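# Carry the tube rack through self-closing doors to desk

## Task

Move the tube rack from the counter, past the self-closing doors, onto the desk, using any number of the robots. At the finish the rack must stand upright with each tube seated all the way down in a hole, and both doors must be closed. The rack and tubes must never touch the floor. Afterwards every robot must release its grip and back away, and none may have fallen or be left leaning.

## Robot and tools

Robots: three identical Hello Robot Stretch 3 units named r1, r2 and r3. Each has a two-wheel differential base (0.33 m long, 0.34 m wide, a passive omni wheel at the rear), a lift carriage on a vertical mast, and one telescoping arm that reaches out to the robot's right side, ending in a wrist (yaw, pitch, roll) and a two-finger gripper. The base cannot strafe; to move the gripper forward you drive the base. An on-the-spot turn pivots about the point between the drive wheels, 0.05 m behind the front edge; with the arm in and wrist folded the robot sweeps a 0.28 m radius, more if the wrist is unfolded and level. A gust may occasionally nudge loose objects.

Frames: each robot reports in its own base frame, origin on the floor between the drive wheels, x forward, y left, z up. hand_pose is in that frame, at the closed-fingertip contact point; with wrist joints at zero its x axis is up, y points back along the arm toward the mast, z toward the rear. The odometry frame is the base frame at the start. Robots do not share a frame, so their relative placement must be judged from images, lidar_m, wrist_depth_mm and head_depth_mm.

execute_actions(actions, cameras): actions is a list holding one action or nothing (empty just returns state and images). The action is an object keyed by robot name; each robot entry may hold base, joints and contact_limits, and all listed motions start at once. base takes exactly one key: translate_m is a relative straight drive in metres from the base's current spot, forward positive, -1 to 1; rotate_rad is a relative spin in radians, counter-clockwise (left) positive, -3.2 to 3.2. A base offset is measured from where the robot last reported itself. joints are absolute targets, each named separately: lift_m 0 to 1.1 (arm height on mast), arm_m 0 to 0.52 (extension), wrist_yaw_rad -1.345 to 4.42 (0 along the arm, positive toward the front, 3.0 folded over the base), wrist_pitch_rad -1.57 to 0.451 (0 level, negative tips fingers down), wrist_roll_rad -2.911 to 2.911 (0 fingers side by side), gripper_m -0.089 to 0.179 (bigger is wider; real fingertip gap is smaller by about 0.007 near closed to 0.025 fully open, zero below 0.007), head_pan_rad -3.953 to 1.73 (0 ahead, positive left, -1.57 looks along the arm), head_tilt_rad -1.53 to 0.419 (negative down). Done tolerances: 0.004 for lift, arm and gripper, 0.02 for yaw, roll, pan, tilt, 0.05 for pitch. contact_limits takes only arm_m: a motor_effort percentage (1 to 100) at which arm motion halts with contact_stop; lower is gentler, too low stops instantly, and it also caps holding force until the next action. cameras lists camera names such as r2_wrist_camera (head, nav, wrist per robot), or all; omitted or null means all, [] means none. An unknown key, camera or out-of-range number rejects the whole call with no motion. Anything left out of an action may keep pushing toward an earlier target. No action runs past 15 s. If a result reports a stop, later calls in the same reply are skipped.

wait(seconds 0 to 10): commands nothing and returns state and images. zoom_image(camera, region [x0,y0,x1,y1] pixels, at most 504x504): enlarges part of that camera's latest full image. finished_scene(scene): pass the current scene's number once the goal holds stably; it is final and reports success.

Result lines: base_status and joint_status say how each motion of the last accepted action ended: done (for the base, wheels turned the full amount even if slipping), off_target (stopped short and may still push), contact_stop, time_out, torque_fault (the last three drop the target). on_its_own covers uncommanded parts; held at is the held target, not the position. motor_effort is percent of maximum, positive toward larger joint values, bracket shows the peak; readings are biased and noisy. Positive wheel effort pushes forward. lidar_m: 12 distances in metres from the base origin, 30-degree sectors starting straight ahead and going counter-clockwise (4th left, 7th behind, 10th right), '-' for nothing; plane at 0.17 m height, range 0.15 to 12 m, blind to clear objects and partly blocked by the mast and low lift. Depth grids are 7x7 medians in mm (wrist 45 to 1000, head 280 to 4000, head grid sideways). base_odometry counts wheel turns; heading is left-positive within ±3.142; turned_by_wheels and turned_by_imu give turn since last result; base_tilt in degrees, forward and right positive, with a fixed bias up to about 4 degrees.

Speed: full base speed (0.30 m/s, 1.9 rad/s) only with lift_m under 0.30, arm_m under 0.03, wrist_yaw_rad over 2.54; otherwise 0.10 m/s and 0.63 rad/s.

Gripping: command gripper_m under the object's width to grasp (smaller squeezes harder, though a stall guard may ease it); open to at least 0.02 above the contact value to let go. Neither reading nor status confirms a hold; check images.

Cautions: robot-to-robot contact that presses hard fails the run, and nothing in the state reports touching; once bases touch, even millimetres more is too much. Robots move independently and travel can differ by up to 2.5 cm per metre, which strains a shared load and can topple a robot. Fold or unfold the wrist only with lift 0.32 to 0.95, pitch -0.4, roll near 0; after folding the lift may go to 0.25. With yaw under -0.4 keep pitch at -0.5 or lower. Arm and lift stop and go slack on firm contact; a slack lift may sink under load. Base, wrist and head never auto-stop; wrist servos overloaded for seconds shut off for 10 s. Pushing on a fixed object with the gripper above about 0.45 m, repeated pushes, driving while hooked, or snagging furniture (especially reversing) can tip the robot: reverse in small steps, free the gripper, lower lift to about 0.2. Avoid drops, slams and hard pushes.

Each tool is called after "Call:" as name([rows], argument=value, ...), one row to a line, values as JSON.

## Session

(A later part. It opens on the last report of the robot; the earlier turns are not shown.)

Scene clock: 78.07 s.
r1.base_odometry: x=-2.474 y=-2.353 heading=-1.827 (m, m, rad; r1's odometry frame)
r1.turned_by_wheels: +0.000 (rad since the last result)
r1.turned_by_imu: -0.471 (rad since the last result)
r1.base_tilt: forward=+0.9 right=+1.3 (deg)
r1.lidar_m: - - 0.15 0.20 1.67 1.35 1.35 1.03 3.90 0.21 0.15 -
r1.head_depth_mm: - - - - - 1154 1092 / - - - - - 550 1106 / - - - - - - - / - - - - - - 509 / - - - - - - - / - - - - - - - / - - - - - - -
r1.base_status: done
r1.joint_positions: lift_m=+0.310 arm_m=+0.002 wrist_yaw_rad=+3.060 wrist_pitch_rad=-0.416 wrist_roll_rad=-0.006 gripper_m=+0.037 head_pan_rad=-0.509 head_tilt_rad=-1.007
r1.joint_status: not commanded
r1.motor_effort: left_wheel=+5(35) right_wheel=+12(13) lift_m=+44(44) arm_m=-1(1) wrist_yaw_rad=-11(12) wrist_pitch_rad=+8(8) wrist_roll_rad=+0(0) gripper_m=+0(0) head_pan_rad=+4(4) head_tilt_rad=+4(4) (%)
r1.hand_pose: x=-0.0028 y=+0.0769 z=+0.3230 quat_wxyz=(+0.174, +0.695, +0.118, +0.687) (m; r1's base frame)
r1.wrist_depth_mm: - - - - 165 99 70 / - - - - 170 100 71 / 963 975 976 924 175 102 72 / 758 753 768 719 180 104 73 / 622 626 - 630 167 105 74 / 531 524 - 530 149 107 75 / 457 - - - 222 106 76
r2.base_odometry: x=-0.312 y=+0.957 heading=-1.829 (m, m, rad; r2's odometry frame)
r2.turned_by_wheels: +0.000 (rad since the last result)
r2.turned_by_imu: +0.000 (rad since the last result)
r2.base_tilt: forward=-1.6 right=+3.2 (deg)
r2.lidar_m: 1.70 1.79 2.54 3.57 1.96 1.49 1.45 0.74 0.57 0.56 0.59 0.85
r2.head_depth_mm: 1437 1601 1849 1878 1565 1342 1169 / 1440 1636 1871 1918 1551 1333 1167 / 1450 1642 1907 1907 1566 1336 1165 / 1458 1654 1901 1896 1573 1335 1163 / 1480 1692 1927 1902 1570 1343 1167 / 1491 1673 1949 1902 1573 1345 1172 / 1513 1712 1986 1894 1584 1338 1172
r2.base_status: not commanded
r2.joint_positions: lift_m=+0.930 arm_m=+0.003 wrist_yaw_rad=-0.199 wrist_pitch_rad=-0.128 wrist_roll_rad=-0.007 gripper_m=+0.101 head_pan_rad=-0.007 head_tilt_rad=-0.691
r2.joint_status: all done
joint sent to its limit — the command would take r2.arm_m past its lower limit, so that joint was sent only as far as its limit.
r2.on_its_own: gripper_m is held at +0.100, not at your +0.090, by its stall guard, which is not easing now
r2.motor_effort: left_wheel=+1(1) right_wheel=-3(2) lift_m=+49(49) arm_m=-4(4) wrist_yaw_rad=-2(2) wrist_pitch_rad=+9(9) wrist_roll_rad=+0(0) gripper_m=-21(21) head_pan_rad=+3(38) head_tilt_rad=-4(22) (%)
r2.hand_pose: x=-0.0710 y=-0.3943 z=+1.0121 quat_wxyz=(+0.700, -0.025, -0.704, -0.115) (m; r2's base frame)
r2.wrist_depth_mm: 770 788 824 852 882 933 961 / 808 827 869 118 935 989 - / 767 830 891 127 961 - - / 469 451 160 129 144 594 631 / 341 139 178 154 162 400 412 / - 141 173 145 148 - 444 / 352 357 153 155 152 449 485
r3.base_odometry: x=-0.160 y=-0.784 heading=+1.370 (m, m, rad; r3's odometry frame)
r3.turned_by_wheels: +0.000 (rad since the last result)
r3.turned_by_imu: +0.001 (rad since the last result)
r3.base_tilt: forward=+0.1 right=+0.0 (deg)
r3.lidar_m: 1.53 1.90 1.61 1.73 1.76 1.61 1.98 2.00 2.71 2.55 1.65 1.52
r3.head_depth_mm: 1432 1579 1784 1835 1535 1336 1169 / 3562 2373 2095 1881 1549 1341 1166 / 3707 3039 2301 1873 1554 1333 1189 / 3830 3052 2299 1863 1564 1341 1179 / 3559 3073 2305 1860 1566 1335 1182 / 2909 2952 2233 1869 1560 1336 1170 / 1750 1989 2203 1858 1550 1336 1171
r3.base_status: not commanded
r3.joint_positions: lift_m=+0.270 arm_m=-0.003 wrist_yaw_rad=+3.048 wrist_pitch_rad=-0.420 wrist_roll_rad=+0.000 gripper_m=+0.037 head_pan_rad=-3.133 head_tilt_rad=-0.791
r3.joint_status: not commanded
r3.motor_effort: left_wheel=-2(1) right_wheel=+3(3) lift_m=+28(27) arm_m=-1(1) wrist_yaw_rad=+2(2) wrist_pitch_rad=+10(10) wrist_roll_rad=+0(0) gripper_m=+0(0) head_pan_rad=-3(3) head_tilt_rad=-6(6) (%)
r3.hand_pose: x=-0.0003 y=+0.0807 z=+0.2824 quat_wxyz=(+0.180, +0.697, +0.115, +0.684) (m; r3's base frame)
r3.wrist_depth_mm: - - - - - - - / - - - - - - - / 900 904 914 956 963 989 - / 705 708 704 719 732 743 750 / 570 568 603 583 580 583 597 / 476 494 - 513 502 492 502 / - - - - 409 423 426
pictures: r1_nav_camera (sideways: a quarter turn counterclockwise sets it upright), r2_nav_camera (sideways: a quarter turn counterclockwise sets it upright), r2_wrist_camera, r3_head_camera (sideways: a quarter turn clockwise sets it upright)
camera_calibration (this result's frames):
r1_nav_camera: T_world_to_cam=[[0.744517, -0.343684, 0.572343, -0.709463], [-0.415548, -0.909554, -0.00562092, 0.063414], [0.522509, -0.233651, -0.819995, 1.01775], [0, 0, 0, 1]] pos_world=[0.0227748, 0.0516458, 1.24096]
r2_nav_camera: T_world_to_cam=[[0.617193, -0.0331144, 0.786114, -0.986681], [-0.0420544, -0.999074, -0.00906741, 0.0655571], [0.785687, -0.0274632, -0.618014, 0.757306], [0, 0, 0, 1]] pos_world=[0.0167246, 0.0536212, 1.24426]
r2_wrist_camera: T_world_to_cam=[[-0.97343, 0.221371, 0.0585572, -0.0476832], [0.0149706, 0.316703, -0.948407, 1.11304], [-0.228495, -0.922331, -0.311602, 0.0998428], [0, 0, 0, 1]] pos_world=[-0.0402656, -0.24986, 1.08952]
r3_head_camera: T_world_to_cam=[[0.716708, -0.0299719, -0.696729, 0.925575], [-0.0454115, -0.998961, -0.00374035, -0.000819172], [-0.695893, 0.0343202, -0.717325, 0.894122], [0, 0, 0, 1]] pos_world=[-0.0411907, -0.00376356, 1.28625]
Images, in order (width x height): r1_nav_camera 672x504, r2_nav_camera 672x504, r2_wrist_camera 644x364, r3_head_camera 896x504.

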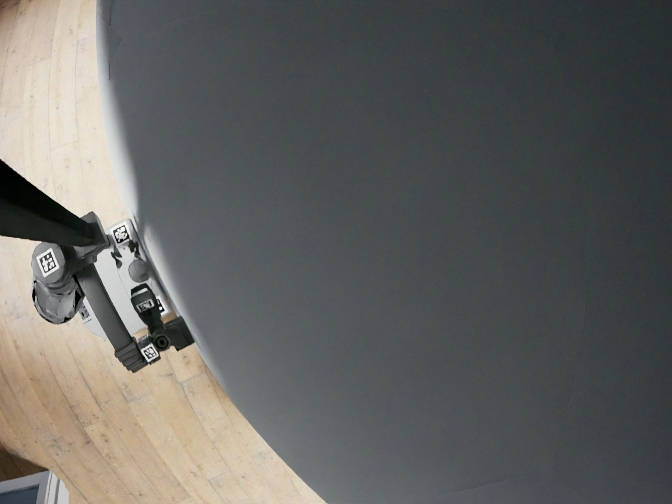

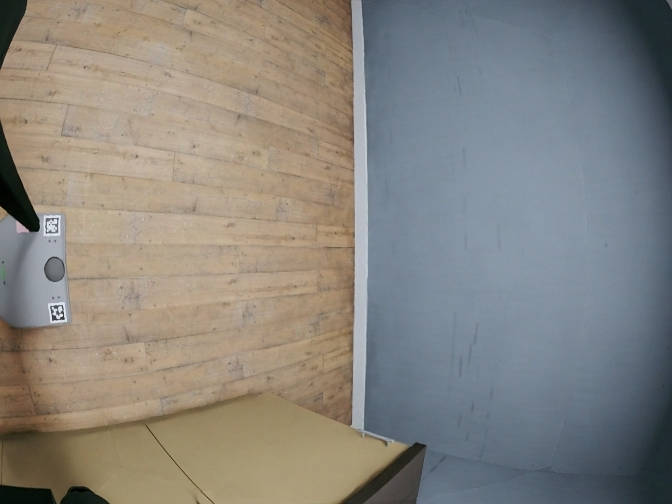

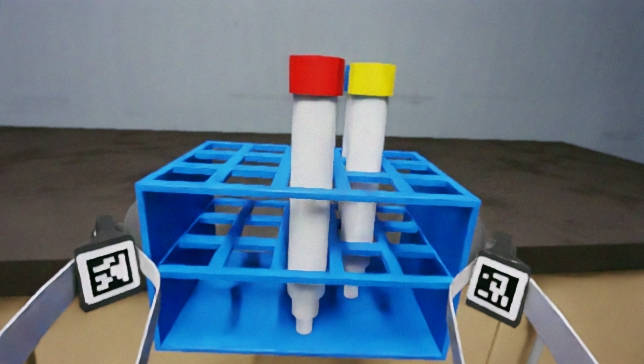

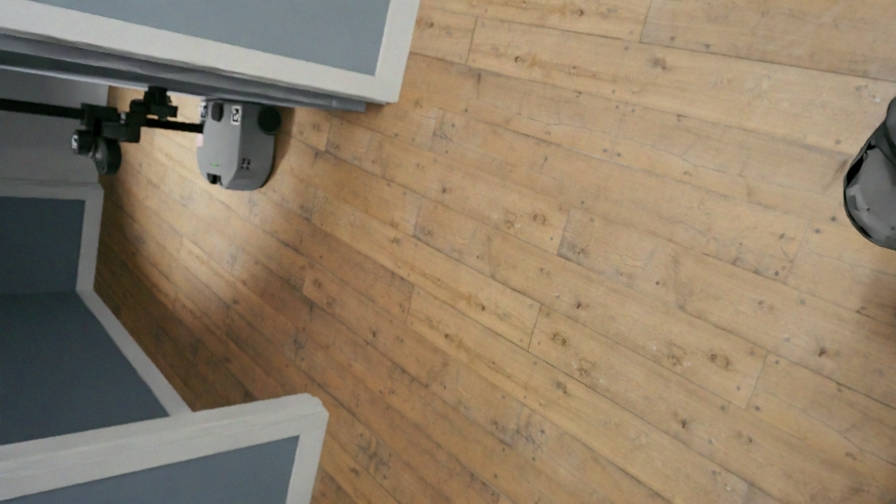

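Call:
execute_actions([
  {"r2":{"joints":{"wrist_yaw_rad":1.95},"base":{"rotate_rad":2.2}},"r1":{"base":{"translate_m":0.2}},"r3":{"base":{"translate_m":-0.6}}},
], cameras=[])

Call:
execute_actions([
  {"r1":{"base":{"translate_m":-0.13},"joints":{"lift_m":0.27}}},
], cameras=[])

Call:
execute_actions([
  {"r1":{"base":{"rotate_rad":-2.0},"joints":{"head_pan_rad":-3.14}}},
], cameras=["r2_nav_camera","r1_nav_camera","r3_nav_camera","r3_head_camera"])

Scene clock: 83.53 s.
r1.base_odometry: x=-2.524 y=-2.547 heading=-1.827 (m, m, rad; r1's odometry frame)
r1.turned_by_wheels: +0.001 (rad since the last result)
r1.turned_by_imu: -0.224 (rad since the last result)
r1.base_tilt: forward=+0.9 right=+1.4 (deg)
r1.lidar_m: - - 0.15 0.20 1.69 1.58 1.49 1.16 3.34 0.21 0.15 -
r1.head_depth_mm: - - - - - 1152 1089 / - - - - - 476 1102 / - - - - - - - / - - - - - - - / - - - - - - - / - - - - - - - / - - - - - - -
r1.base_status: translate_m off_target (by the wheels' count: +0.1997 of +0.2000)
r1.joint_positions: lift_m=+0.310 arm_m=+0.002 wrist_yaw_rad=+3.054 wrist_pitch_rad=-0.416 wrist_roll_rad=-0.006 gripper_m=+0.037 head_pan_rad=-0.508 head_tilt_rad=-1.003
r1.joint_status: not commanded
r1.on_its_own: left_wheel is at rest, and its effort (+37) is outside its rest range (-18 to +18)
r1.motor_effort: left_wheel=+37(45) right_wheel=+15(18) lift_m=+40(44) arm_m=-1(2) wrist_yaw_rad=-4(12) wrist_pitch_rad=+8(8) wrist_roll_rad=-1(0) gripper_m=+0(1) head_pan_rad=+4(6) head_tilt_rad=+2(5) (%)
r1.hand_pose: x=-0.0015 y=+0.0768 z=+0.3231 quat_wxyz=(+0.176, +0.695, +0.116, +0.687) (m; r1's base frame)
r1.wrist_depth_mm: - - - - 161 97 69 / - - - - 165 98 70 / 976 966 967 872 171 100 71 / 760 754 758 700 176 102 72 / 624 617 - 597 164 103 73 / 530 530 - 524 146 105 74 / 460 - - - 217 104 75
r2.base_odometry: x=-0.312 y=+0.957 heading=+0.371 (m, m, rad; r2's odometry frame)
r2.turned_by_wheels: +2.200 (rad since the last result)
r2.turned_by_imu: +2.224 (rad since the last result)
r2.base_tilt: forward=-1.6 right=+3.3 (deg)
r2.lidar_m: 1.78 1.46 1.45 0.68 0.56 0.56 0.62 0.97 1.70 1.87 2.90 3.59
r2.head_depth_mm: 2816 3092 2393 1907 312 310 1161 / 2409 2826 2416 1958 297 308 1146 / 2093 2482 2383 1903 317 305 1121 / 1882 2111 2328 1896 1528 328 1125 / 1696 1877 2145 1886 1557 1360 1160 / 1537 1703 1877 1919 1585 1345 1171 / 1440 1559 1713 1849 1577 1342 1168
r2.base_status: done
r2.joint_positions: lift_m=+0.930 arm_m=+0.003 wrist_yaw_rad=+1.947 wrist_pitch_rad=-0.128 wrist_roll_rad=-0.007 gripper_m=+0.101 head_pan_rad=-0.007 head_tilt_rad=-0.691
r2.joint_status: all done
r2.on_its_own: gripper_m is held at +0.100, not at your +0.090, by its stall guard, which is not easing now
r2.motor_effort: left_wheel=-3(8) right_wheel=+3(9) lift_m=+49(49) arm_m=-4(4) wrist_yaw_rad=+2(4) wrist_pitch_rad=+9(9) wrist_roll_rad=+0(0) gripper_m=-22(21) head_pan_rad=+3(3) head_tilt_rad=-5(4) (%)
r2.hand_pose: x=+0.2122 y=-0.0558 z=+1.0121 quat_wxyz=(+0.436, +0.607, -0.358, +0.560) (m; r2's base frame)
r2.wrist_depth_mm: - - - - - - - / - - - 117 - - - / - - - 146 - - - / - - 160 129 145 - - / - 139 179 155 162 - - / - 141 173 145 148 - - / - - 153 153 152 - -
r3.base_odometry: x=-0.280 y=-1.372 heading=+1.370 (m, m, rad; r3's odometry frame)
r3.turned_by_wheels: +0.000 (rad since the last result)
r3.turned_by_imu: +0.003 (rad since the last result)
r3.base_tilt: forward=+0.1 right=+0.0 (deg)
r3.lidar_m: 2.09 2.02 2.24 1.77 1.16 1.05 2.47 1.41 2.49 2.52 2.26 2.07
r3.head_depth_mm: 3086 1817 1983 1475 1510 1337 1170 / 3160 3066 2112 1853 1546 1339 1173 / 3176 3049 2290 1843 1558 1335 1192 / 3283 3015 2289 1860 1562 1332 1168 / 3065 3020 2320 1865 1546 1341 1173 / 2559 2664 2331 1862 1568 1328 1179 / 2167 2280 1607 1759 1545 1337 1173
r3.base_status: done
r3.joint_positions: lift_m=+0.270 arm_m=-0.003 wrist_yaw_rad=+3.048 wrist_pitch_rad=-0.420 wrist_roll_rad=+0.000 gripper_m=+0.037 head_pan_rad=-3.133 head_tilt_rad=-0.791
r3.joint_status: not commanded
r3.motor_effort: left_wheel=-1(9) right_wheel=+3(9) lift_m=+28(27) arm_m=-1(1) wrist_yaw_rad=+2(1) wrist_pitch_rad=+10(11) wrist_roll_rad=+0(0) gripper_m=+0(0) head_pan_rad=-4(3) head_tilt_rad=-5(6) (%)
r3.hand_pose: x=-0.0003 y=+0.0808 z=+0.2824 quat_wxyz=(+0.180, +0.697, +0.115, +0.684) (m; r3's base frame)
r3.wrist_depth_mm: 946 - - - - - - / 966 - - - - - - / 890 912 955 945 974 995 - / 692 694 706 717 721 732 738 / 567 566 602 576 587 597 600 / 469 494 - 519 499 495 496 / - - - - 410 423 423
pictures: none
No camera images: the call's "cameras" was empty. Leave "cameras" out to get every camera's image.

Scene clock: 86.20 s.
r1.base_odometry: x=-2.491 y=-2.421 heading=-1.826 (m, m, rad; r1's odometry frame)
r1.turned_by_wheels: +0.000 (rad since the last result)
r1.turned_by_imu: +0.002 (rad since the last result)
r1.base_tilt: forward=+1.1 right=+1.4 (deg)
r1.lidar_m: - - 0.15 0.19 1.68 1.44 1.36 1.05 1.09 1.72 0.15 -
r1.head_depth_mm: - - - - 449 1204 1086 / - - - - 330 1098 1104 / - - - - - 435 1108 / - - - - - 325 713 / - - - - - - 426 / - - - - - - 323 / - - - - - - -
r1.base_status: done
r1.joint_positions: lift_m=+0.270 arm_m=+0.002 wrist_yaw_rad=+3.051 wrist_pitch_rad=-0.416 wrist_roll_rad=-0.006 gripper_m=+0.037 head_pan_rad=-0.506 head_tilt_rad=-1.000
r1.joint_status: all done
r1.motor_effort: left_wheel=+7(30) right_wheel=+0(15) lift_m=+38(38) arm_m=-1(1) wrist_yaw_rad=-1(4) wrist_pitch_rad=+8(8) wrist_roll_rad=-1(0) gripper_m=+0(0) head_pan_rad=+2(7) head_tilt_rad=+0(1) (%)
r1.hand_pose: x=-0.0009 y=+0.0767 z=+0.2832 quat_wxyz=(+0.177, +0.696, +0.115, +0.687) (m; r1's base frame)
r1.wrist_depth_mm: - - - 316 169 116 88 / - - - 342 177 119 90 / 879 888 870 375 185 123 92 / 695 685 680 414 194 127 94 / 564 566 - 530 191 131 97 / 482 496 - - 178 136 99 / - - - - 234 137 102
r2.base_odometry: x=-0.312 y=+0.957 heading=+0.371 (m, m, rad; r2's odometry frame)
r2.turned_by_wheels: +0.000 (rad since the last result)
r2.turned_by_imu: +0.000 (rad since the last result)
r2.base_tilt: forward=-1.6 right=+3.2 (deg)
r2.lidar_m: 1.78 1.46 1.45 0.68 0.56 0.56 0.62 0.97 1.70 1.87 2.90 3.58
r2.head_depth_mm: 2811 3095 2390 1899 312 310 1168 / 2402 2870 2413 1967 297 307 1148 / 2112 2455 2407 1910 318 306 1120 / 1882 2136 2319 1903 1531 328 1129 / 1700 1901 2132 1925 1577 1358 1164 / 1568 1699 1896 1915 1577 1351 1165 / 1426 1569 1715 1839 1563 1337 1171
r2.base_status: not commanded
r2.joint_positions: lift_m=+0.930 arm_m=+0.003 wrist_yaw_rad=+1.947 wrist_pitch_rad=-0.128 wrist_roll_rad=-0.007 gripper_m=+0.101 head_pan_rad=-0.007 head_tilt_rad=-0.691
r2.joint_status: not commanded
r2.on_its_own: gripper_m is held at +0.100, not at your +0.090, by its stall guard, which is not easing now
r2.motor_effort: left_wheel=-3(3) right_wheel=+3(2) lift_m=+50(50) arm_m=-4(4) wrist_yaw_rad=+3(2) wrist_pitch_rad=+9(9) wrist_roll_rad=+0(0) gripper_m=-22(21) head_pan_rad=+3(2) head_tilt_rad=-4(5) (%)
r2.hand_pose: x=+0.2122 y=-0.0558 z=+1.0121 quat_wxyz=(+0.436, +0.607, -0.358, +0.560) (m; r2's base frame)
r2.wrist_depth_mm: - - - - - - - / - - - 118 - - - / - - - 148 - - - / - - 161 129 145 - - / - 139 178 155 162 - - / - 141 173 145 148 - - / - - 153 153 152 - -
r3.base_odometry: x=-0.280 y=-1.372 heading=+1.370 (m, m, rad; r3's odometry frame)
r3.turned_by_wheels: +0.000 (rad since the last result)
r3.turned_by_imu: +0.001 (rad since the last result)
r3.base_tilt: forward=+0.1 right=+0.0 (deg)
r3.lidar_m: 2.09 2.02 2.25 1.78 1.16 1.06 2.47 1.41 2.50 2.52 2.26 2.07
r3.head_depth_mm: 3039 1926 1715 1462 1527 1337 1170 / 3181 2663 2037 1853 1562 1331 1171 / 3243 2993 2317 1864 1558 1339 1191 / 3268 2995 2320 1867 1560 1333 1178 / 3093 3029 2332 1882 1558 1335 1176 / 2555 2708 2296 1865 1540 1331 1171 / 2167 2250 1598 1772 1557 1337 1180
r3.base_status: not commanded
r3.joint_positions: lift_m=+0.270 arm_m=-0.003 wrist_yaw_rad=+3.048 wrist_pitch_rad=-0.420 wrist_roll_rad=+0.000 gripper_m=+0.037 head_pan_rad=-3.133 head_tilt_rad=-0.791
r3.joint_status: not commanded
r3.motor_effort: left_wheel=-1(2) right_wheel=+3(3) lift_m=+28(28) arm_m=-1(2) wrist_yaw_rad=+2(2) wrist_pitch_rad=+10(10) wrist_roll_rad=+0(0) gripper_m=+0(0) head_pan_rad=-4(3) head_tilt_rad=-5(5) (%)
r3.hand_pose: x=-0.0003 y=+0.0808 z=+0.2824 quat_wxyz=(+0.180, +0.697, +0.115, +0.684) (m; r3's base frame)
r3.wrist_depth_mm: 929 - - - - - - / 958 - - - - - - / 912 924 951 978 987 1000 - / 701 692 723 707 738 742 745 / 563 563 605 569 583 591 605 / 477 493 - 510 498 494 498 / - - - - 409 424 423
pictures: none
No camera images: the call's "cameras" was empty. Leave "cameras" out to get every camera's image.

Scene clock: 88.63 s.
r1.base_odometry: x=-2.492 y=-2.421 heading=+2.459 (m, m, rad; r1's odometry frame)
r1.turned_by_wheels: -1.998 (rad since the last result)
r1.turned_by_imu: -1.813 (rad since the last result)
r1.base_tilt: forward=+0.9 right=+1.3 (deg)
r1.lidar_m: 3.89 0.39 0.23 0.20 0.20 0.24 0.42 1.64 1.59 1.34 1.34 1.04
r1.head_depth_mm: 326 349 376 410 447 499 566 / 1416 1566 515 548 615 662 - / 1542 1858 1855 1576 1331 - - / 1494 1781 1837 1572 1369 1259 - / 1450 1705 1842 1579 1378 1244 - / 1430 1719 1866 1584 1380 1222 1095 / 1432 1682 1865 1588 1377 1224 1090
r1.base_status: rotate_rad off_target (by the wheels' count: -1.9981 of -2.0000)
r1.joint_positions: lift_m=+0.270 arm_m=+0.002 wrist_yaw_rad=+3.050 wrist_pitch_rad=-0.416 wrist_roll_rad=-0.006 gripper_m=+0.037 head_pan_rad=-3.140 head_tilt_rad=-0.994
r1.joint_status: all done
r1.on_its_own: left_wheel is at rest, and its effort (+28) is outside its rest range (-18 to +18); right_wheel is at rest, and its effort (-33) is outside its rest range (-18 to +18)
r1.motor_effort: left_wheel=+28(53) right_wheel=-33(45) lift_m=+40(41) arm_m=+0(1) wrist_yaw_rad=+0(2) wrist_pitch_rad=+7(8) wrist_roll_rad=-1(0) gripper_m=+0(0) head_pan_rad=+1(48) head_tilt_rad=-3(4) (%)
r1.hand_pose: x=-0.0007 y=+0.0769 z=+0.2832 quat_wxyz=(+0.177, +0.696, +0.115, +0.687) (m; r1's base frame)
r1.wrist_depth_mm: 183 - 214 231 256 284 319 / 195 - 230 253 278 314 359 / 208 220 253 274 309 351 409 / 226 239 279 303 345 402 474 / 243 262 - 333 400 465 549 / 265 286 - - 463 478 479 / - - - - 417 414 414
r2.base_odometry: x=-0.312 y=+0.957 heading=+0.371 (m, m, rad; r2's odometry frame)
r2.turned_by_wheels: +0.000 (rad since the last result)
r2.turned_by_imu: +0.000 (rad since the last result)
r2.base_tilt: forward=-1.6 right=+3.3 (deg)
r2.lidar_m: 1.77 1.46 1.44 0.68 0.56 0.56 0.61 0.97 1.70 1.87 2.90 3.59
r2.head_depth_mm: 2800 3087 2385 1894 312 310 1164 / 2422 2885 2413 1957 297 308 1142 / 2119 2447 2421 1902 318 305 1129 / 1884 2111 2303 1906 1530 329 1125 / 1697 1903 2141 1916 1558 1365 1171 / 1543 1710 1884 1914 1568 1337 1167 / 1423 1548 1712 1845 1583 1344 1171
r2.base_status: not commanded
r2.joint_positions: lift_m=+0.930 arm_m=+0.003 wrist_yaw_rad=+1.947 wrist_pitch_rad=-0.128 wrist_roll_rad=-0.007 gripper_m=+0.101 head_pan_rad=-0.007 head_tilt_rad=-0.691
r2.joint_status: not commanded
r2.on_its_own: gripper_m is held at +0.100, not at your +0.090, by its stall guard, which is not easing now
r2.motor_effort: left_wheel=-3(3) right_wheel=+3(3) lift_m=+49(50) arm_m=-4(4) wrist_yaw_rad=+2(2) wrist_pitch_rad=+9(9) wrist_roll_rad=+0(0) gripper_m=-22(21) head_pan_rad=+3(3) head_tilt_rad=-4(4) (%)
r2.hand_pose: x=+0.2122 y=-0.0558 z=+1.0121 quat_wxyz=(+0.436, +0.607, -0.358, +0.560) (m; r2's base frame)
r2.wrist_depth_mm: - - - - - - - / - - - 118 - - - / - - - 147 - - - / - - 160 129 145 - - / - 139 179 155 163 - - / - 141 172 145 148 - - / - - 152 152 152 - -
r3.base_odometry: x=-0.280 y=-1.372 heading=+1.370 (m, m, rad; r3's odometry frame)
r3.turned_by_wheels: +0.000 (rad since the last result)
r3.turned_by_imu: +0.001 (rad since the last result)
r3.base_tilt: forward=+0.1 right=+0.0 (deg)
r3.lidar_m: 2.09 2.03 2.25 1.77 1.16 1.05 2.46 1.41 2.50 2.52 2.26 2.07
r3.head_depth_mm: 3037 2902 2003 1469 1512 1327 1167 / 3150 2894 2183 1860 1543 1337 1174 / 3268 3050 2311 1850 1534 1341 1195 / 3293 3074 2295 1858 1548 1337 1171 / 3089 3019 2334 1865 1548 1342 1171 / 2519 2682 2264 1868 1569 1331 1168 / 2194 2296 1586 1768 1552 1342 1176
r3.base_status: not commanded
r3.joint_positions: lift_m=+0.270 arm_m=-0.003 wrist_yaw_rad=+3.048 wrist_pitch_rad=-0.420 wrist_roll_rad=+0.000 gripper_m=+0.037 head_pan_rad=-3.133 head_tilt_rad=-0.791
r3.joint_status: not commanded
r3.motor_effort: left_wheel=-1(1) right_wheel=+3(4) lift_m=+28(28) arm_m=-1(1) wrist_yaw_rad=+1(1) wrist_pitch_rad=+10(11) wrist_roll_rad=+0(0) gripper_m=+0(0) head_pan_rad=-3(3) head_tilt_rad=-5(5) (%)
r3.hand_pose: x=-0.0003 y=+0.0808 z=+0.2824 quat_wxyz=(+0.180, +0.697, +0.115, +0.684) (m; r3's base frame)
r3.wrist_depth_mm: 961 - - - - - - / 985 - - - - - - / 902 888 938 990 947 993 - / 702 706 726 723 724 743 755 / 568 564 592 586 586 592 598 / 478 489 - 517 503 491 492 / - - - - 408 423 423
pictures: r1_nav_camera (sideways: a quarter turn counterclockwise sets it upright), r2_nav_camera (sideways: a quarter turn counterclockwise sets it upright), r3_head_camera (sideways: a quarter turn clockwise sets it upright), r3_nav_camera (sideways: a quarter turn counterclockwise sets it upright)
camera_calibration (this result's frames):
r1_nav_camera: T_world_to_cam=[[-0.8103, -0.0637099, 0.582542, -0.713266], [-0.0816812, 0.996648, -0.00461769, 0.0600714], [-0.580295, -0.0513244, -0.812788, 1.01511], [0, 0, 0, 1]] pos_world=[0.0160094, -0.0532123, 1.24085]
r2_nav_camera: T_world_to_cam=[[0.617212, -0.0330805, 0.786101, -0.986664], [-0.0419995, -0.999076, -0.00906667, 0.0655558], [0.785675, -0.0274198, -0.618031, 0.757328], [0, 0, 0, 1]] pos_world=[0.0167205, 0.0536218, 1.24426]
r3_head_camera: T_world_to_cam=[[0.716804, -0.0299711, -0.69663, 0.925445], [-0.045411, -0.998961, -0.00374779, -0.000809483], [-0.695794, 0.0343211, -0.717421, 0.894247], [0, 0, 0, 1]] pos_world=[-0.0411885, -0.00376355, 1.28624]
r3_nav_camera: T_world_to_cam=[[-0.748919, 0.0336839, 0.661805, -0.807402], [-0.0103967, 0.997987, -0.0625598, 0.134211], [-0.66258, -0.0537328, -0.747061, 0.928886], [0, 0, 0, 1]] pos_world=[0.012178, -0.0568322, 1.23667]
Images, in order (width x height): r1_nav_camera 672x504, r2_nav_camera 672x504, r3_head_camera 896x504, r3_nav_camera 672x504.

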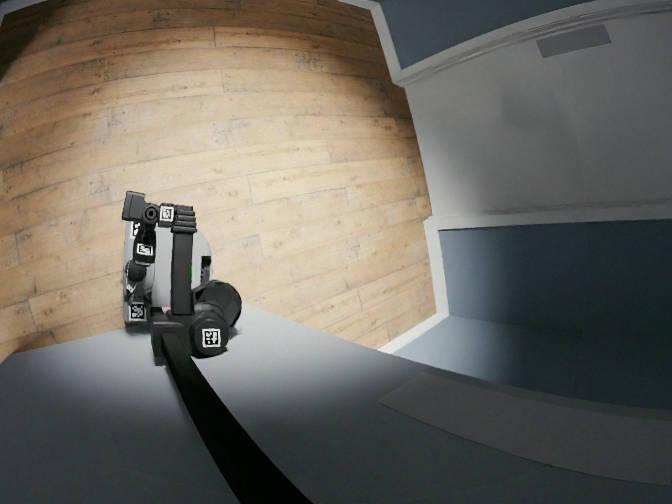

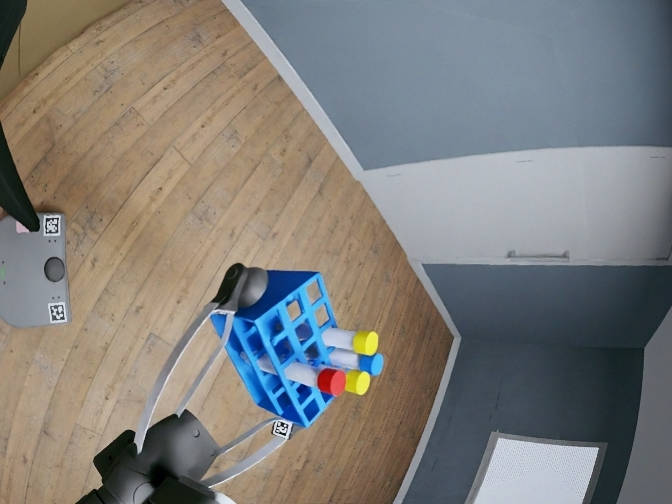

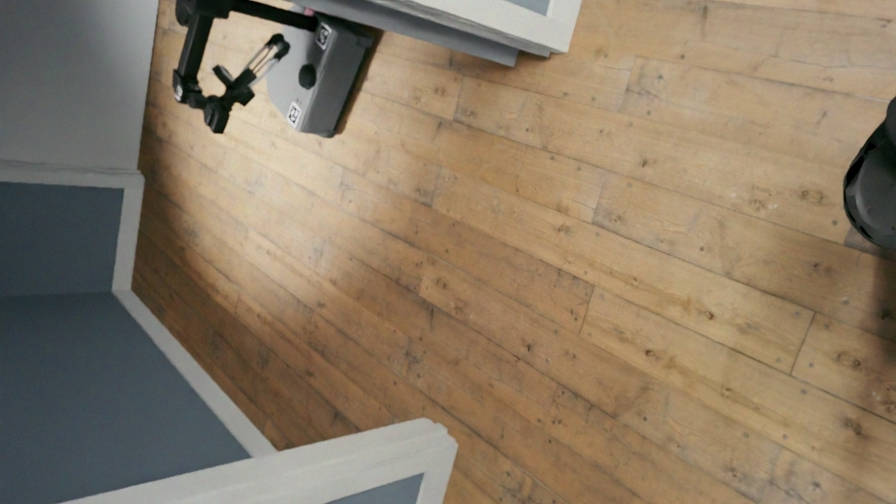

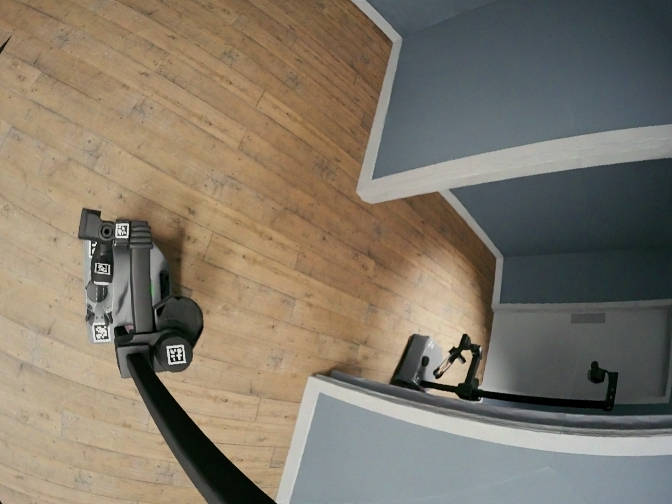

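Call:
execute_actions([
  {"r1":{"base":{"translate_m":-0.25}},"r3":{"base":{"translate_m":-1.0}},"r2":{"base":{"rotate_rad":-0.55}}},
], cameras=["r2_nav_camera","r1_nav_camera","r3_nav_camera"])

Scene clock: 94.37 s.
r1.base_odometry: x=-2.298 y=-2.578 heading=+2.460 (m, m, rad; r1's odometry frame)
r1.turned_by_wheels: +0.001 (rad since the last result)
r1.turned_by_imu: +0.112 (rad since the last result)
r1.base_tilt: forward=+1.0 right=+1.3 (deg)
r1.lidar_m: 1.03 0.31 0.20 0.19 0.19 0.87 1.32 1.41 1.53 1.37 1.38 1.22
r1.head_depth_mm: 1277 1435 1549 1529 1370 535 522 / 1273 1541 1781 1571 1372 1236 - / 1246 1502 1756 1570 1377 - - / 1225 1463 1746 1574 1372 1257 - / 1249 1514 1766 1581 1375 1235 - / 1252 1482 1777 1586 1375 1222 1093 / 1231 1448 1740 1576 1382 1227 1094
r1.base_status: done
r1.joint_positions: lift_m=+0.270 arm_m=+0.002 wrist_yaw_rad=+3.050 wrist_pitch_rad=-0.416 wrist_roll_rad=-0.006 gripper_m=+0.037 head_pan_rad=-3.140 head_tilt_rad=-0.994
r1.joint_status: not commanded
r1.on_its_own: right_wheel is at rest, and its effort (-32) is outside its rest range (-18 to +18)
r1.motor_effort: left_wheel=+12(12) right_wheel=-32(46) lift_m=+40(41) arm_m=+1(0) wrist_yaw_rad=+1(0) wrist_pitch_rad=+8(7) wrist_roll_rad=+0(0) gripper_m=+0(1) head_pan_rad=+0(0) head_tilt_rad=-3(3) (%)
r1.hand_pose: x=-0.0007 y=+0.0769 z=+0.2832 quat_wxyz=(+0.177, +0.696, +0.115, +0.687) (m; r1's base frame)
r1.wrist_depth_mm: 180 - 200 212 226 242 260 / 196 - 217 230 246 266 287 / 216 216 238 252 273 295 323 / 658 237 261 278 301 333 372 / 573 262 - 307 342 381 425 / 481 293 - - 398 443 464 / - - - - 414 417 412
r2.base_odometry: x=-0.312 y=+0.957 heading=-0.179 (m, m, rad; r2's odometry frame)
r2.turned_by_wheels: -0.550 (rad since the last result)
r2.turned_by_imu: -0.556 (rad since the last result)
r2.base_tilt: forward=-1.6 right=+3.2 (deg)
r2.lidar_m: 3.59 1.83 1.46 1.44 0.70 0.56 0.56 0.61 0.94 1.71 1.85 2.80
r2.head_depth_mm: 3034 3194 2426 1891 312 310 1162 / 3042 3244 2395 1943 297 307 1143 / 3130 3286 2413 1913 317 305 1130 / 3189 3336 2420 1908 1537 328 1124 / 3244 3350 2420 1902 1577 1363 1163 / 3251 3303 2444 1907 1575 1340 1166 / 2784 2907 2430 1929 1578 1340 1169
r2.base_status: done
r2.joint_positions: lift_m=+0.930 arm_m=+0.003 wrist_yaw_rad=+1.948 wrist_pitch_rad=-0.128 wrist_roll_rad=-0.007 gripper_m=+0.101 head_pan_rad=-0.007 head_tilt_rad=-0.691
r2.joint_status: not commanded
r2.on_its_own: gripper_m is held at +0.100, not at your +0.090, by its stall guard, which is not easing now
r2.motor_effort: left_wheel=+1(5) right_wheel=-3(7) lift_m=+49(50) arm_m=-4(4) wrist_yaw_rad=+2(2) wrist_pitch_rad=+9(9) wrist_roll_rad=+0(0) gripper_m=-22(21) head_pan_rad=+3(3) head_tilt_rad=-5(4) (%)
r2.hand_pose: x=+0.2121 y=-0.0558 z=+1.0121 quat_wxyz=(+0.436, +0.607, -0.358, +0.560) (m; r2's base frame)
r2.wrist_depth_mm: - - - - - - - / - - - 118 - - - / - - - 148 - - - / - - 161 129 144 - - / - 139 179 155 161 - - / - 141 173 145 147 - - / - - 153 152 152 - -
r3.base_odometry: x=-0.480 y=-2.352 heading=+1.370 (m, m, rad; r3's odometry frame)
r3.turned_by_wheels: +0.000 (rad since the last result)
r3.turned_by_imu: +0.004 (rad since the last result)
r3.base_tilt: forward=+0.1 right=+0.0 (deg)
r3.lidar_m: 3.01 2.86 1.18 0.48 0.51 1.15 1.83 0.61 0.58 2.14 2.66 2.99
r3.head_depth_mm: 2221 2490 2305 1852 1557 1330 1177 / 2291 2597 2296 1865 1558 1343 1174 / 2340 2649 2322 1854 1555 1332 1190 / 2401 2682 2296 1856 1556 1347 1172 / 2260 2532 2313 1851 1563 1342 1172 / 1844 2035 2180 1882 1558 1341 1179 / 1585 1732 1864 1832 1547 1348 1178
r3.base_status: done
r3.joint_positions: lift_m=+0.270 arm_m=-0.003 wrist_yaw_rad=+3.048 wrist_pitch_rad=-0.420 wrist_roll_rad=+0.000 gripper_m=+0.037 head_pan_rad=-3.133 head_tilt_rad=-0.791
r3.joint_status: not commanded
r3.motor_effort: left_wheel=-2(8) right_wheel=+3(7) lift_m=+28(27) arm_m=+0(2) wrist_yaw_rad=+2(2) wrist_pitch_rad=+11(11) wrist_roll_rad=+1(0) gripper_m=+0(0) head_pan_rad=-3(4) head_tilt_rad=-5(6) (%)
r3.hand_pose: x=-0.0003 y=+0.0808 z=+0.2825 quat_wxyz=(+0.180, +0.697, +0.115, +0.684) (m; r3's base frame)
r3.wrist_depth_mm: 552 - 469 482 - - - / 617 585 522 530 - - - / 710 632 566 575 957 - - / 693 680 626 650 716 723 752 / 560 565 600 581 590 593 599 / 472 495 - 516 501 488 499 / - - - - 406 419 428
pictures: r1_nav_camera (sideways: a quarter turn counterclockwise sets it upright), r2_nav_camera (sideways: a quarter turn counterclockwise sets it upright), r3_nav_camera (sideways: a quarter turn counterclockwise sets it upright)
camera_calibration (this result's frames):
r1_nav_camera: T_world_to_cam=[[-0.8103, -0.0637095, 0.582542, -0.713266], [-0.0816807, 0.996648, -0.00461769, 0.0600714], [-0.580295, -0.0513241, -0.812788, 1.01511], [0, 0, 0, 1]] pos_world=[0.0160093, -0.0532123, 1.24085]
r2_nav_camera: T_world_to_cam=[[0.617221, -0.0330764, 0.786094, -0.986655], [-0.041993, -0.999077, -0.00906627, 0.0655553], [0.785668, -0.0274145, -0.61804, 0.75734], [0, 0, 0, 1]] pos_world=[0.0167194, 0.0536218, 1.24426]
r3_nav_camera: T_world_to_cam=[[-0.748961, 0.0336834, 0.661757, -0.80734], [-0.010393, 0.997987, -0.0625599, 0.134211], [-0.662533, -0.0537326, -0.747103, 0.928941], [0, 0, 0, 1]] pos_world=[0.0121822, -0.0568322, 1.23667]
Images, in order (width x height): r1_nav_camera 672x504, r2_nav_camera 672x504, r3_nav_camera 672x504.

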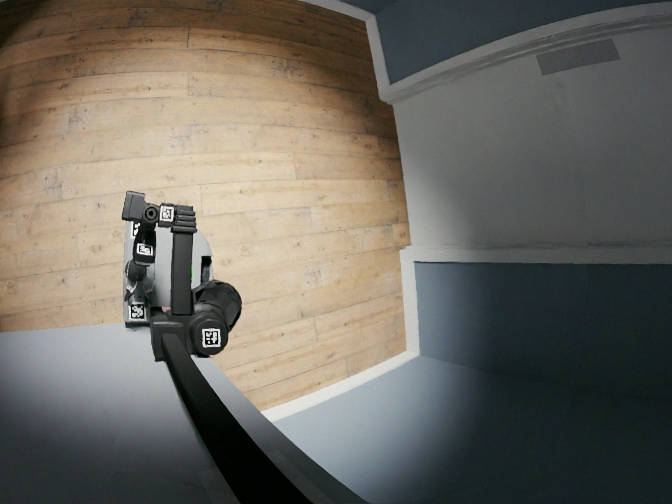

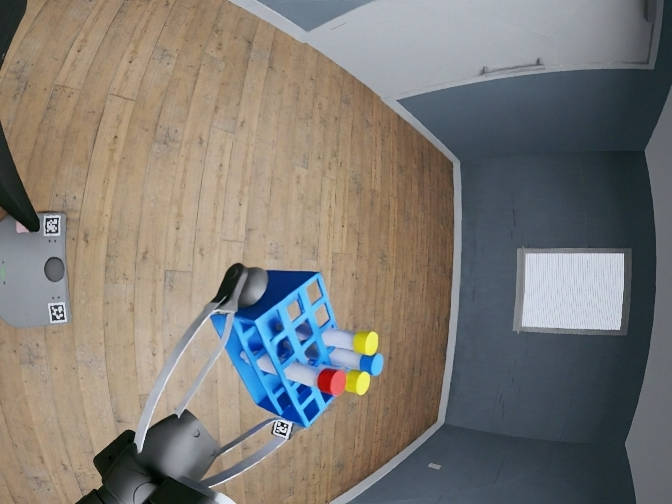

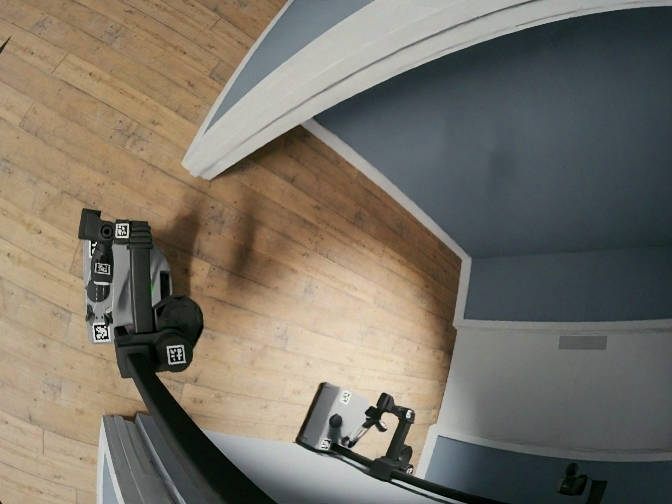

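Call:
execute_actions([
  {"r3":{"base":{"translate_m":-0.7}},"r2":{"base":{"translate_m":1}}},
], cameras=["r1_nav_camera","r3_nav_camera"])

Scene clock: 105.77 s.
r1.base_odometry: x=-2.298 y=-2.578 heading=+2.460 (m, m, rad; r1's odometry frame)
r1.turned_by_wheels: +0.000 (rad since the last result)
r1.turned_by_imu: -0.002 (rad since the last result)
r1.base_tilt: forward=+1.1 right=+1.3 (deg)
r1.lidar_m: 4.13 0.31 0.20 0.19 0.19 0.87 1.32 1.41 1.53 1.37 1.38 0.56
r1.head_depth_mm: 1272 1427 1543 1526 1370 535 523 / 1277 1521 1780 1580 1371 1233 - / 1246 1496 1770 1589 1374 - - / 1220 1458 1753 1573 1384 1261 - / 1249 1514 1763 1584 1374 1246 - / 1257 1494 1769 1589 1382 1227 1100 / 1233 1459 1725 1587 1381 1225 1093
r1.base_status: not commanded
r1.joint_positions: lift_m=+0.270 arm_m=+0.002 wrist_yaw_rad=+3.050 wrist_pitch_rad=-0.416 wrist_roll_rad=-0.006 gripper_m=+0.037 head_pan_rad=-3.140 head_tilt_rad=-0.994
r1.joint_status: not commanded
r1.on_its_own: right_wheel is at rest, and its effort (-32) is outside its rest range (-18 to +18)
r1.motor_effort: left_wheel=+12(12) right_wheel=-32(33) lift_m=+40(41) arm_m=+0(0) wrist_yaw_rad=+1(0) wrist_pitch_rad=+8(7) wrist_roll_rad=+0(0) gripper_m=+1(1) head_pan_rad=+0(0) head_tilt_rad=-4(3) (%)
r1.hand_pose: x=-0.0007 y=+0.0769 z=+0.2832 quat_wxyz=(+0.177, +0.696, +0.115, +0.687) (m; r1's base frame)
r1.wrist_depth_mm: 180 - 201 212 226 242 261 / 194 - 217 230 248 266 289 / 217 217 237 252 271 295 322 / 661 236 262 278 304 333 369 / 569 261 - 307 343 381 431 / 483 293 - - 396 443 467 / - - - - 414 414 418
r2.base_odometry: x=+0.672 y=+0.779 heading=-0.179 (m, m, rad; r2's odometry frame)
r2.turned_by_wheels: +0.000 (rad since the last result)
r2.turned_by_imu: +0.004 (rad since the last result)
r2.base_tilt: forward=-1.6 right=+3.2 (deg)
r2.lidar_m: 2.60 1.64 1.33 1.30 1.43 1.56 1.55 1.70 1.85 1.84 1.99 2.62
r2.head_depth_mm: 2184 2425 2360 1887 312 313 1162 / 2228 2521 2410 1958 297 307 1147 / 2267 2525 2433 1897 317 305 1124 / 2311 2569 2422 1906 1534 328 1122 / 2308 2643 2405 1924 1573 1366 1177 / 2349 2684 2392 1921 1580 1346 1167 / 2384 2586 2433 1917 1569 1338 1171
r2.base_status: done
r2.joint_positions: lift_m=+0.930 arm_m=+0.003 wrist_yaw_rad=+1.948 wrist_pitch_rad=-0.128 wrist_roll_rad=-0.007 gripper_m=+0.101 head_pan_rad=-0.007 head_tilt_rad=-0.691
r2.joint_status: not commanded
r2.on_its_own: gripper_m is held at +0.100, not at your +0.090, by its stall guard, which is not easing now
r2.motor_effort: left_wheel=+1(6) right_wheel=-4(6) lift_m=+50(49) arm_m=-4(4) wrist_yaw_rad=+2(2) wrist_pitch_rad=+9(9) wrist_roll_rad=+0(0) gripper_m=-23(21) head_pan_rad=+3(3) head_tilt_rad=-4(4) (%)
r2.hand_pose: x=+0.2121 y=-0.0558 z=+1.0121 quat_wxyz=(+0.436, +0.607, -0.358, +0.560) (m; r2's base frame)
r2.wrist_depth_mm: - - - - - - - / - - - 118 - - - / - - - 147 - - - / - - 161 129 145 - - / - 139 179 155 162 - - / - 141 173 145 147 - - / - - 153 153 152 - -
r3.base_odometry: x=-0.620 y=-3.037 heading=+1.369 (m, m, rad; r3's odometry frame)
r3.turned_by_wheels: +0.000 (rad since the last result)
r3.turned_by_imu: +0.005 (rad since the last result)
r3.base_tilt: forward=+0.1 right=+0.0 (deg)
r3.lidar_m: 3.66 0.73 0.69 0.71 0.71 1.85 1.39 0.91 0.83 0.66 0.49 3.62
r3.head_depth_mm: 1642 1849 2091 1849 1537 1337 1176 / 1632 1845 2112 1847 1547 1326 1173 / 1696 1919 2126 1839 1548 1335 1194 / 1757 1995 2186 1845 1560 1337 1175 / 1712 1887 2102 1862 1555 1335 1178 / 1418 1536 1676 1752 1544 1335 1172 / 1215 1301 1403 1507 1521 1336 1168
r3.base_status: done
r3.joint_positions: lift_m=+0.270 arm_m=-0.003 wrist_yaw_rad=+3.048 wrist_pitch_rad=-0.420 wrist_roll_rad=+0.000 gripper_m=+0.037 head_pan_rad=-3.133 head_tilt_rad=-0.791
r3.joint_status: not commanded
r3.motor_effort: left_wheel=-1(9) right_wheel=+3(6) lift_m=+27(28) arm_m=-2(2) wrist_yaw_rad=+1(1) wrist_pitch_rad=+10(10) wrist_roll_rad=+0(0) gripper_m=+0(0) head_pan_rad=-3(3) head_tilt_rad=-5(6) (%)
r3.hand_pose: x=-0.0004 y=+0.0808 z=+0.2825 quat_wxyz=(+0.180, +0.697, +0.115, +0.684) (m; r3's base frame)
r3.wrist_depth_mm: - - 747 694 635 590 549 / - - 818 748 688 635 594 / 807 586 868 808 745 682 651 / 670 646 720 717 723 705 698 / 557 565 604 578 592 596 593 / 478 497 - 518 499 493 495 / - - - - 408 424 422
pictures: r1_nav_camera (sideways: a quarter turn counterclockwise sets it upright), r3_nav_camera (sideways: a quarter turn counterclockwise sets it upright)
camera_calibration (this result's frames):
r1_nav_camera: T_world_to_cam=[[-0.8103, -0.0637097, 0.582542, -0.713266], [-0.081681, 0.996648, -0.00461769, 0.0600714], [-0.580295, -0.0513243, -0.812788, 1.01511], [0, 0, 0, 1]] pos_world=[0.0160093, -0.0532123, 1.24085]
r3_nav_camera: T_world_to_cam=[[-0.748984, 0.0336837, 0.661731, -0.807305], [-0.0103901, 0.997987, -0.06256, 0.134211], [-0.662506, -0.0537319, -0.747127, 0.928971], [0, 0, 0, 1]] pos_world=[0.0121844, -0.0568322, 1.23667]
Images, in order (width x height): r1_nav_camera 672x504, r3_nav_camera 672x504.

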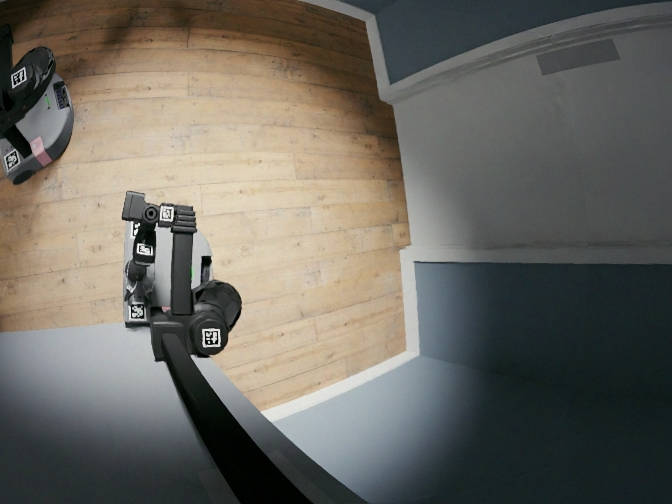

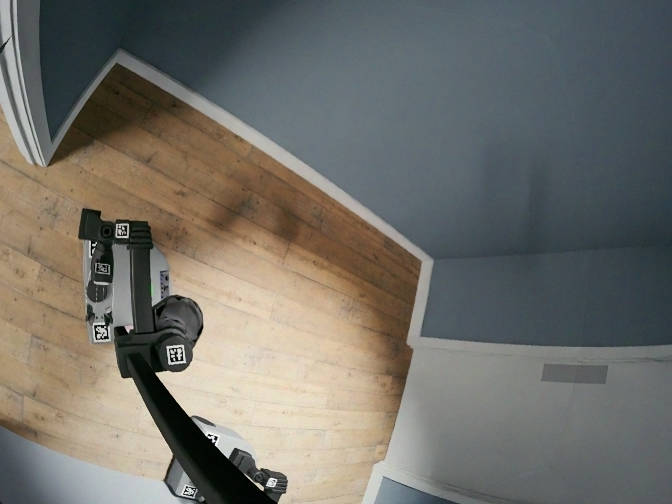

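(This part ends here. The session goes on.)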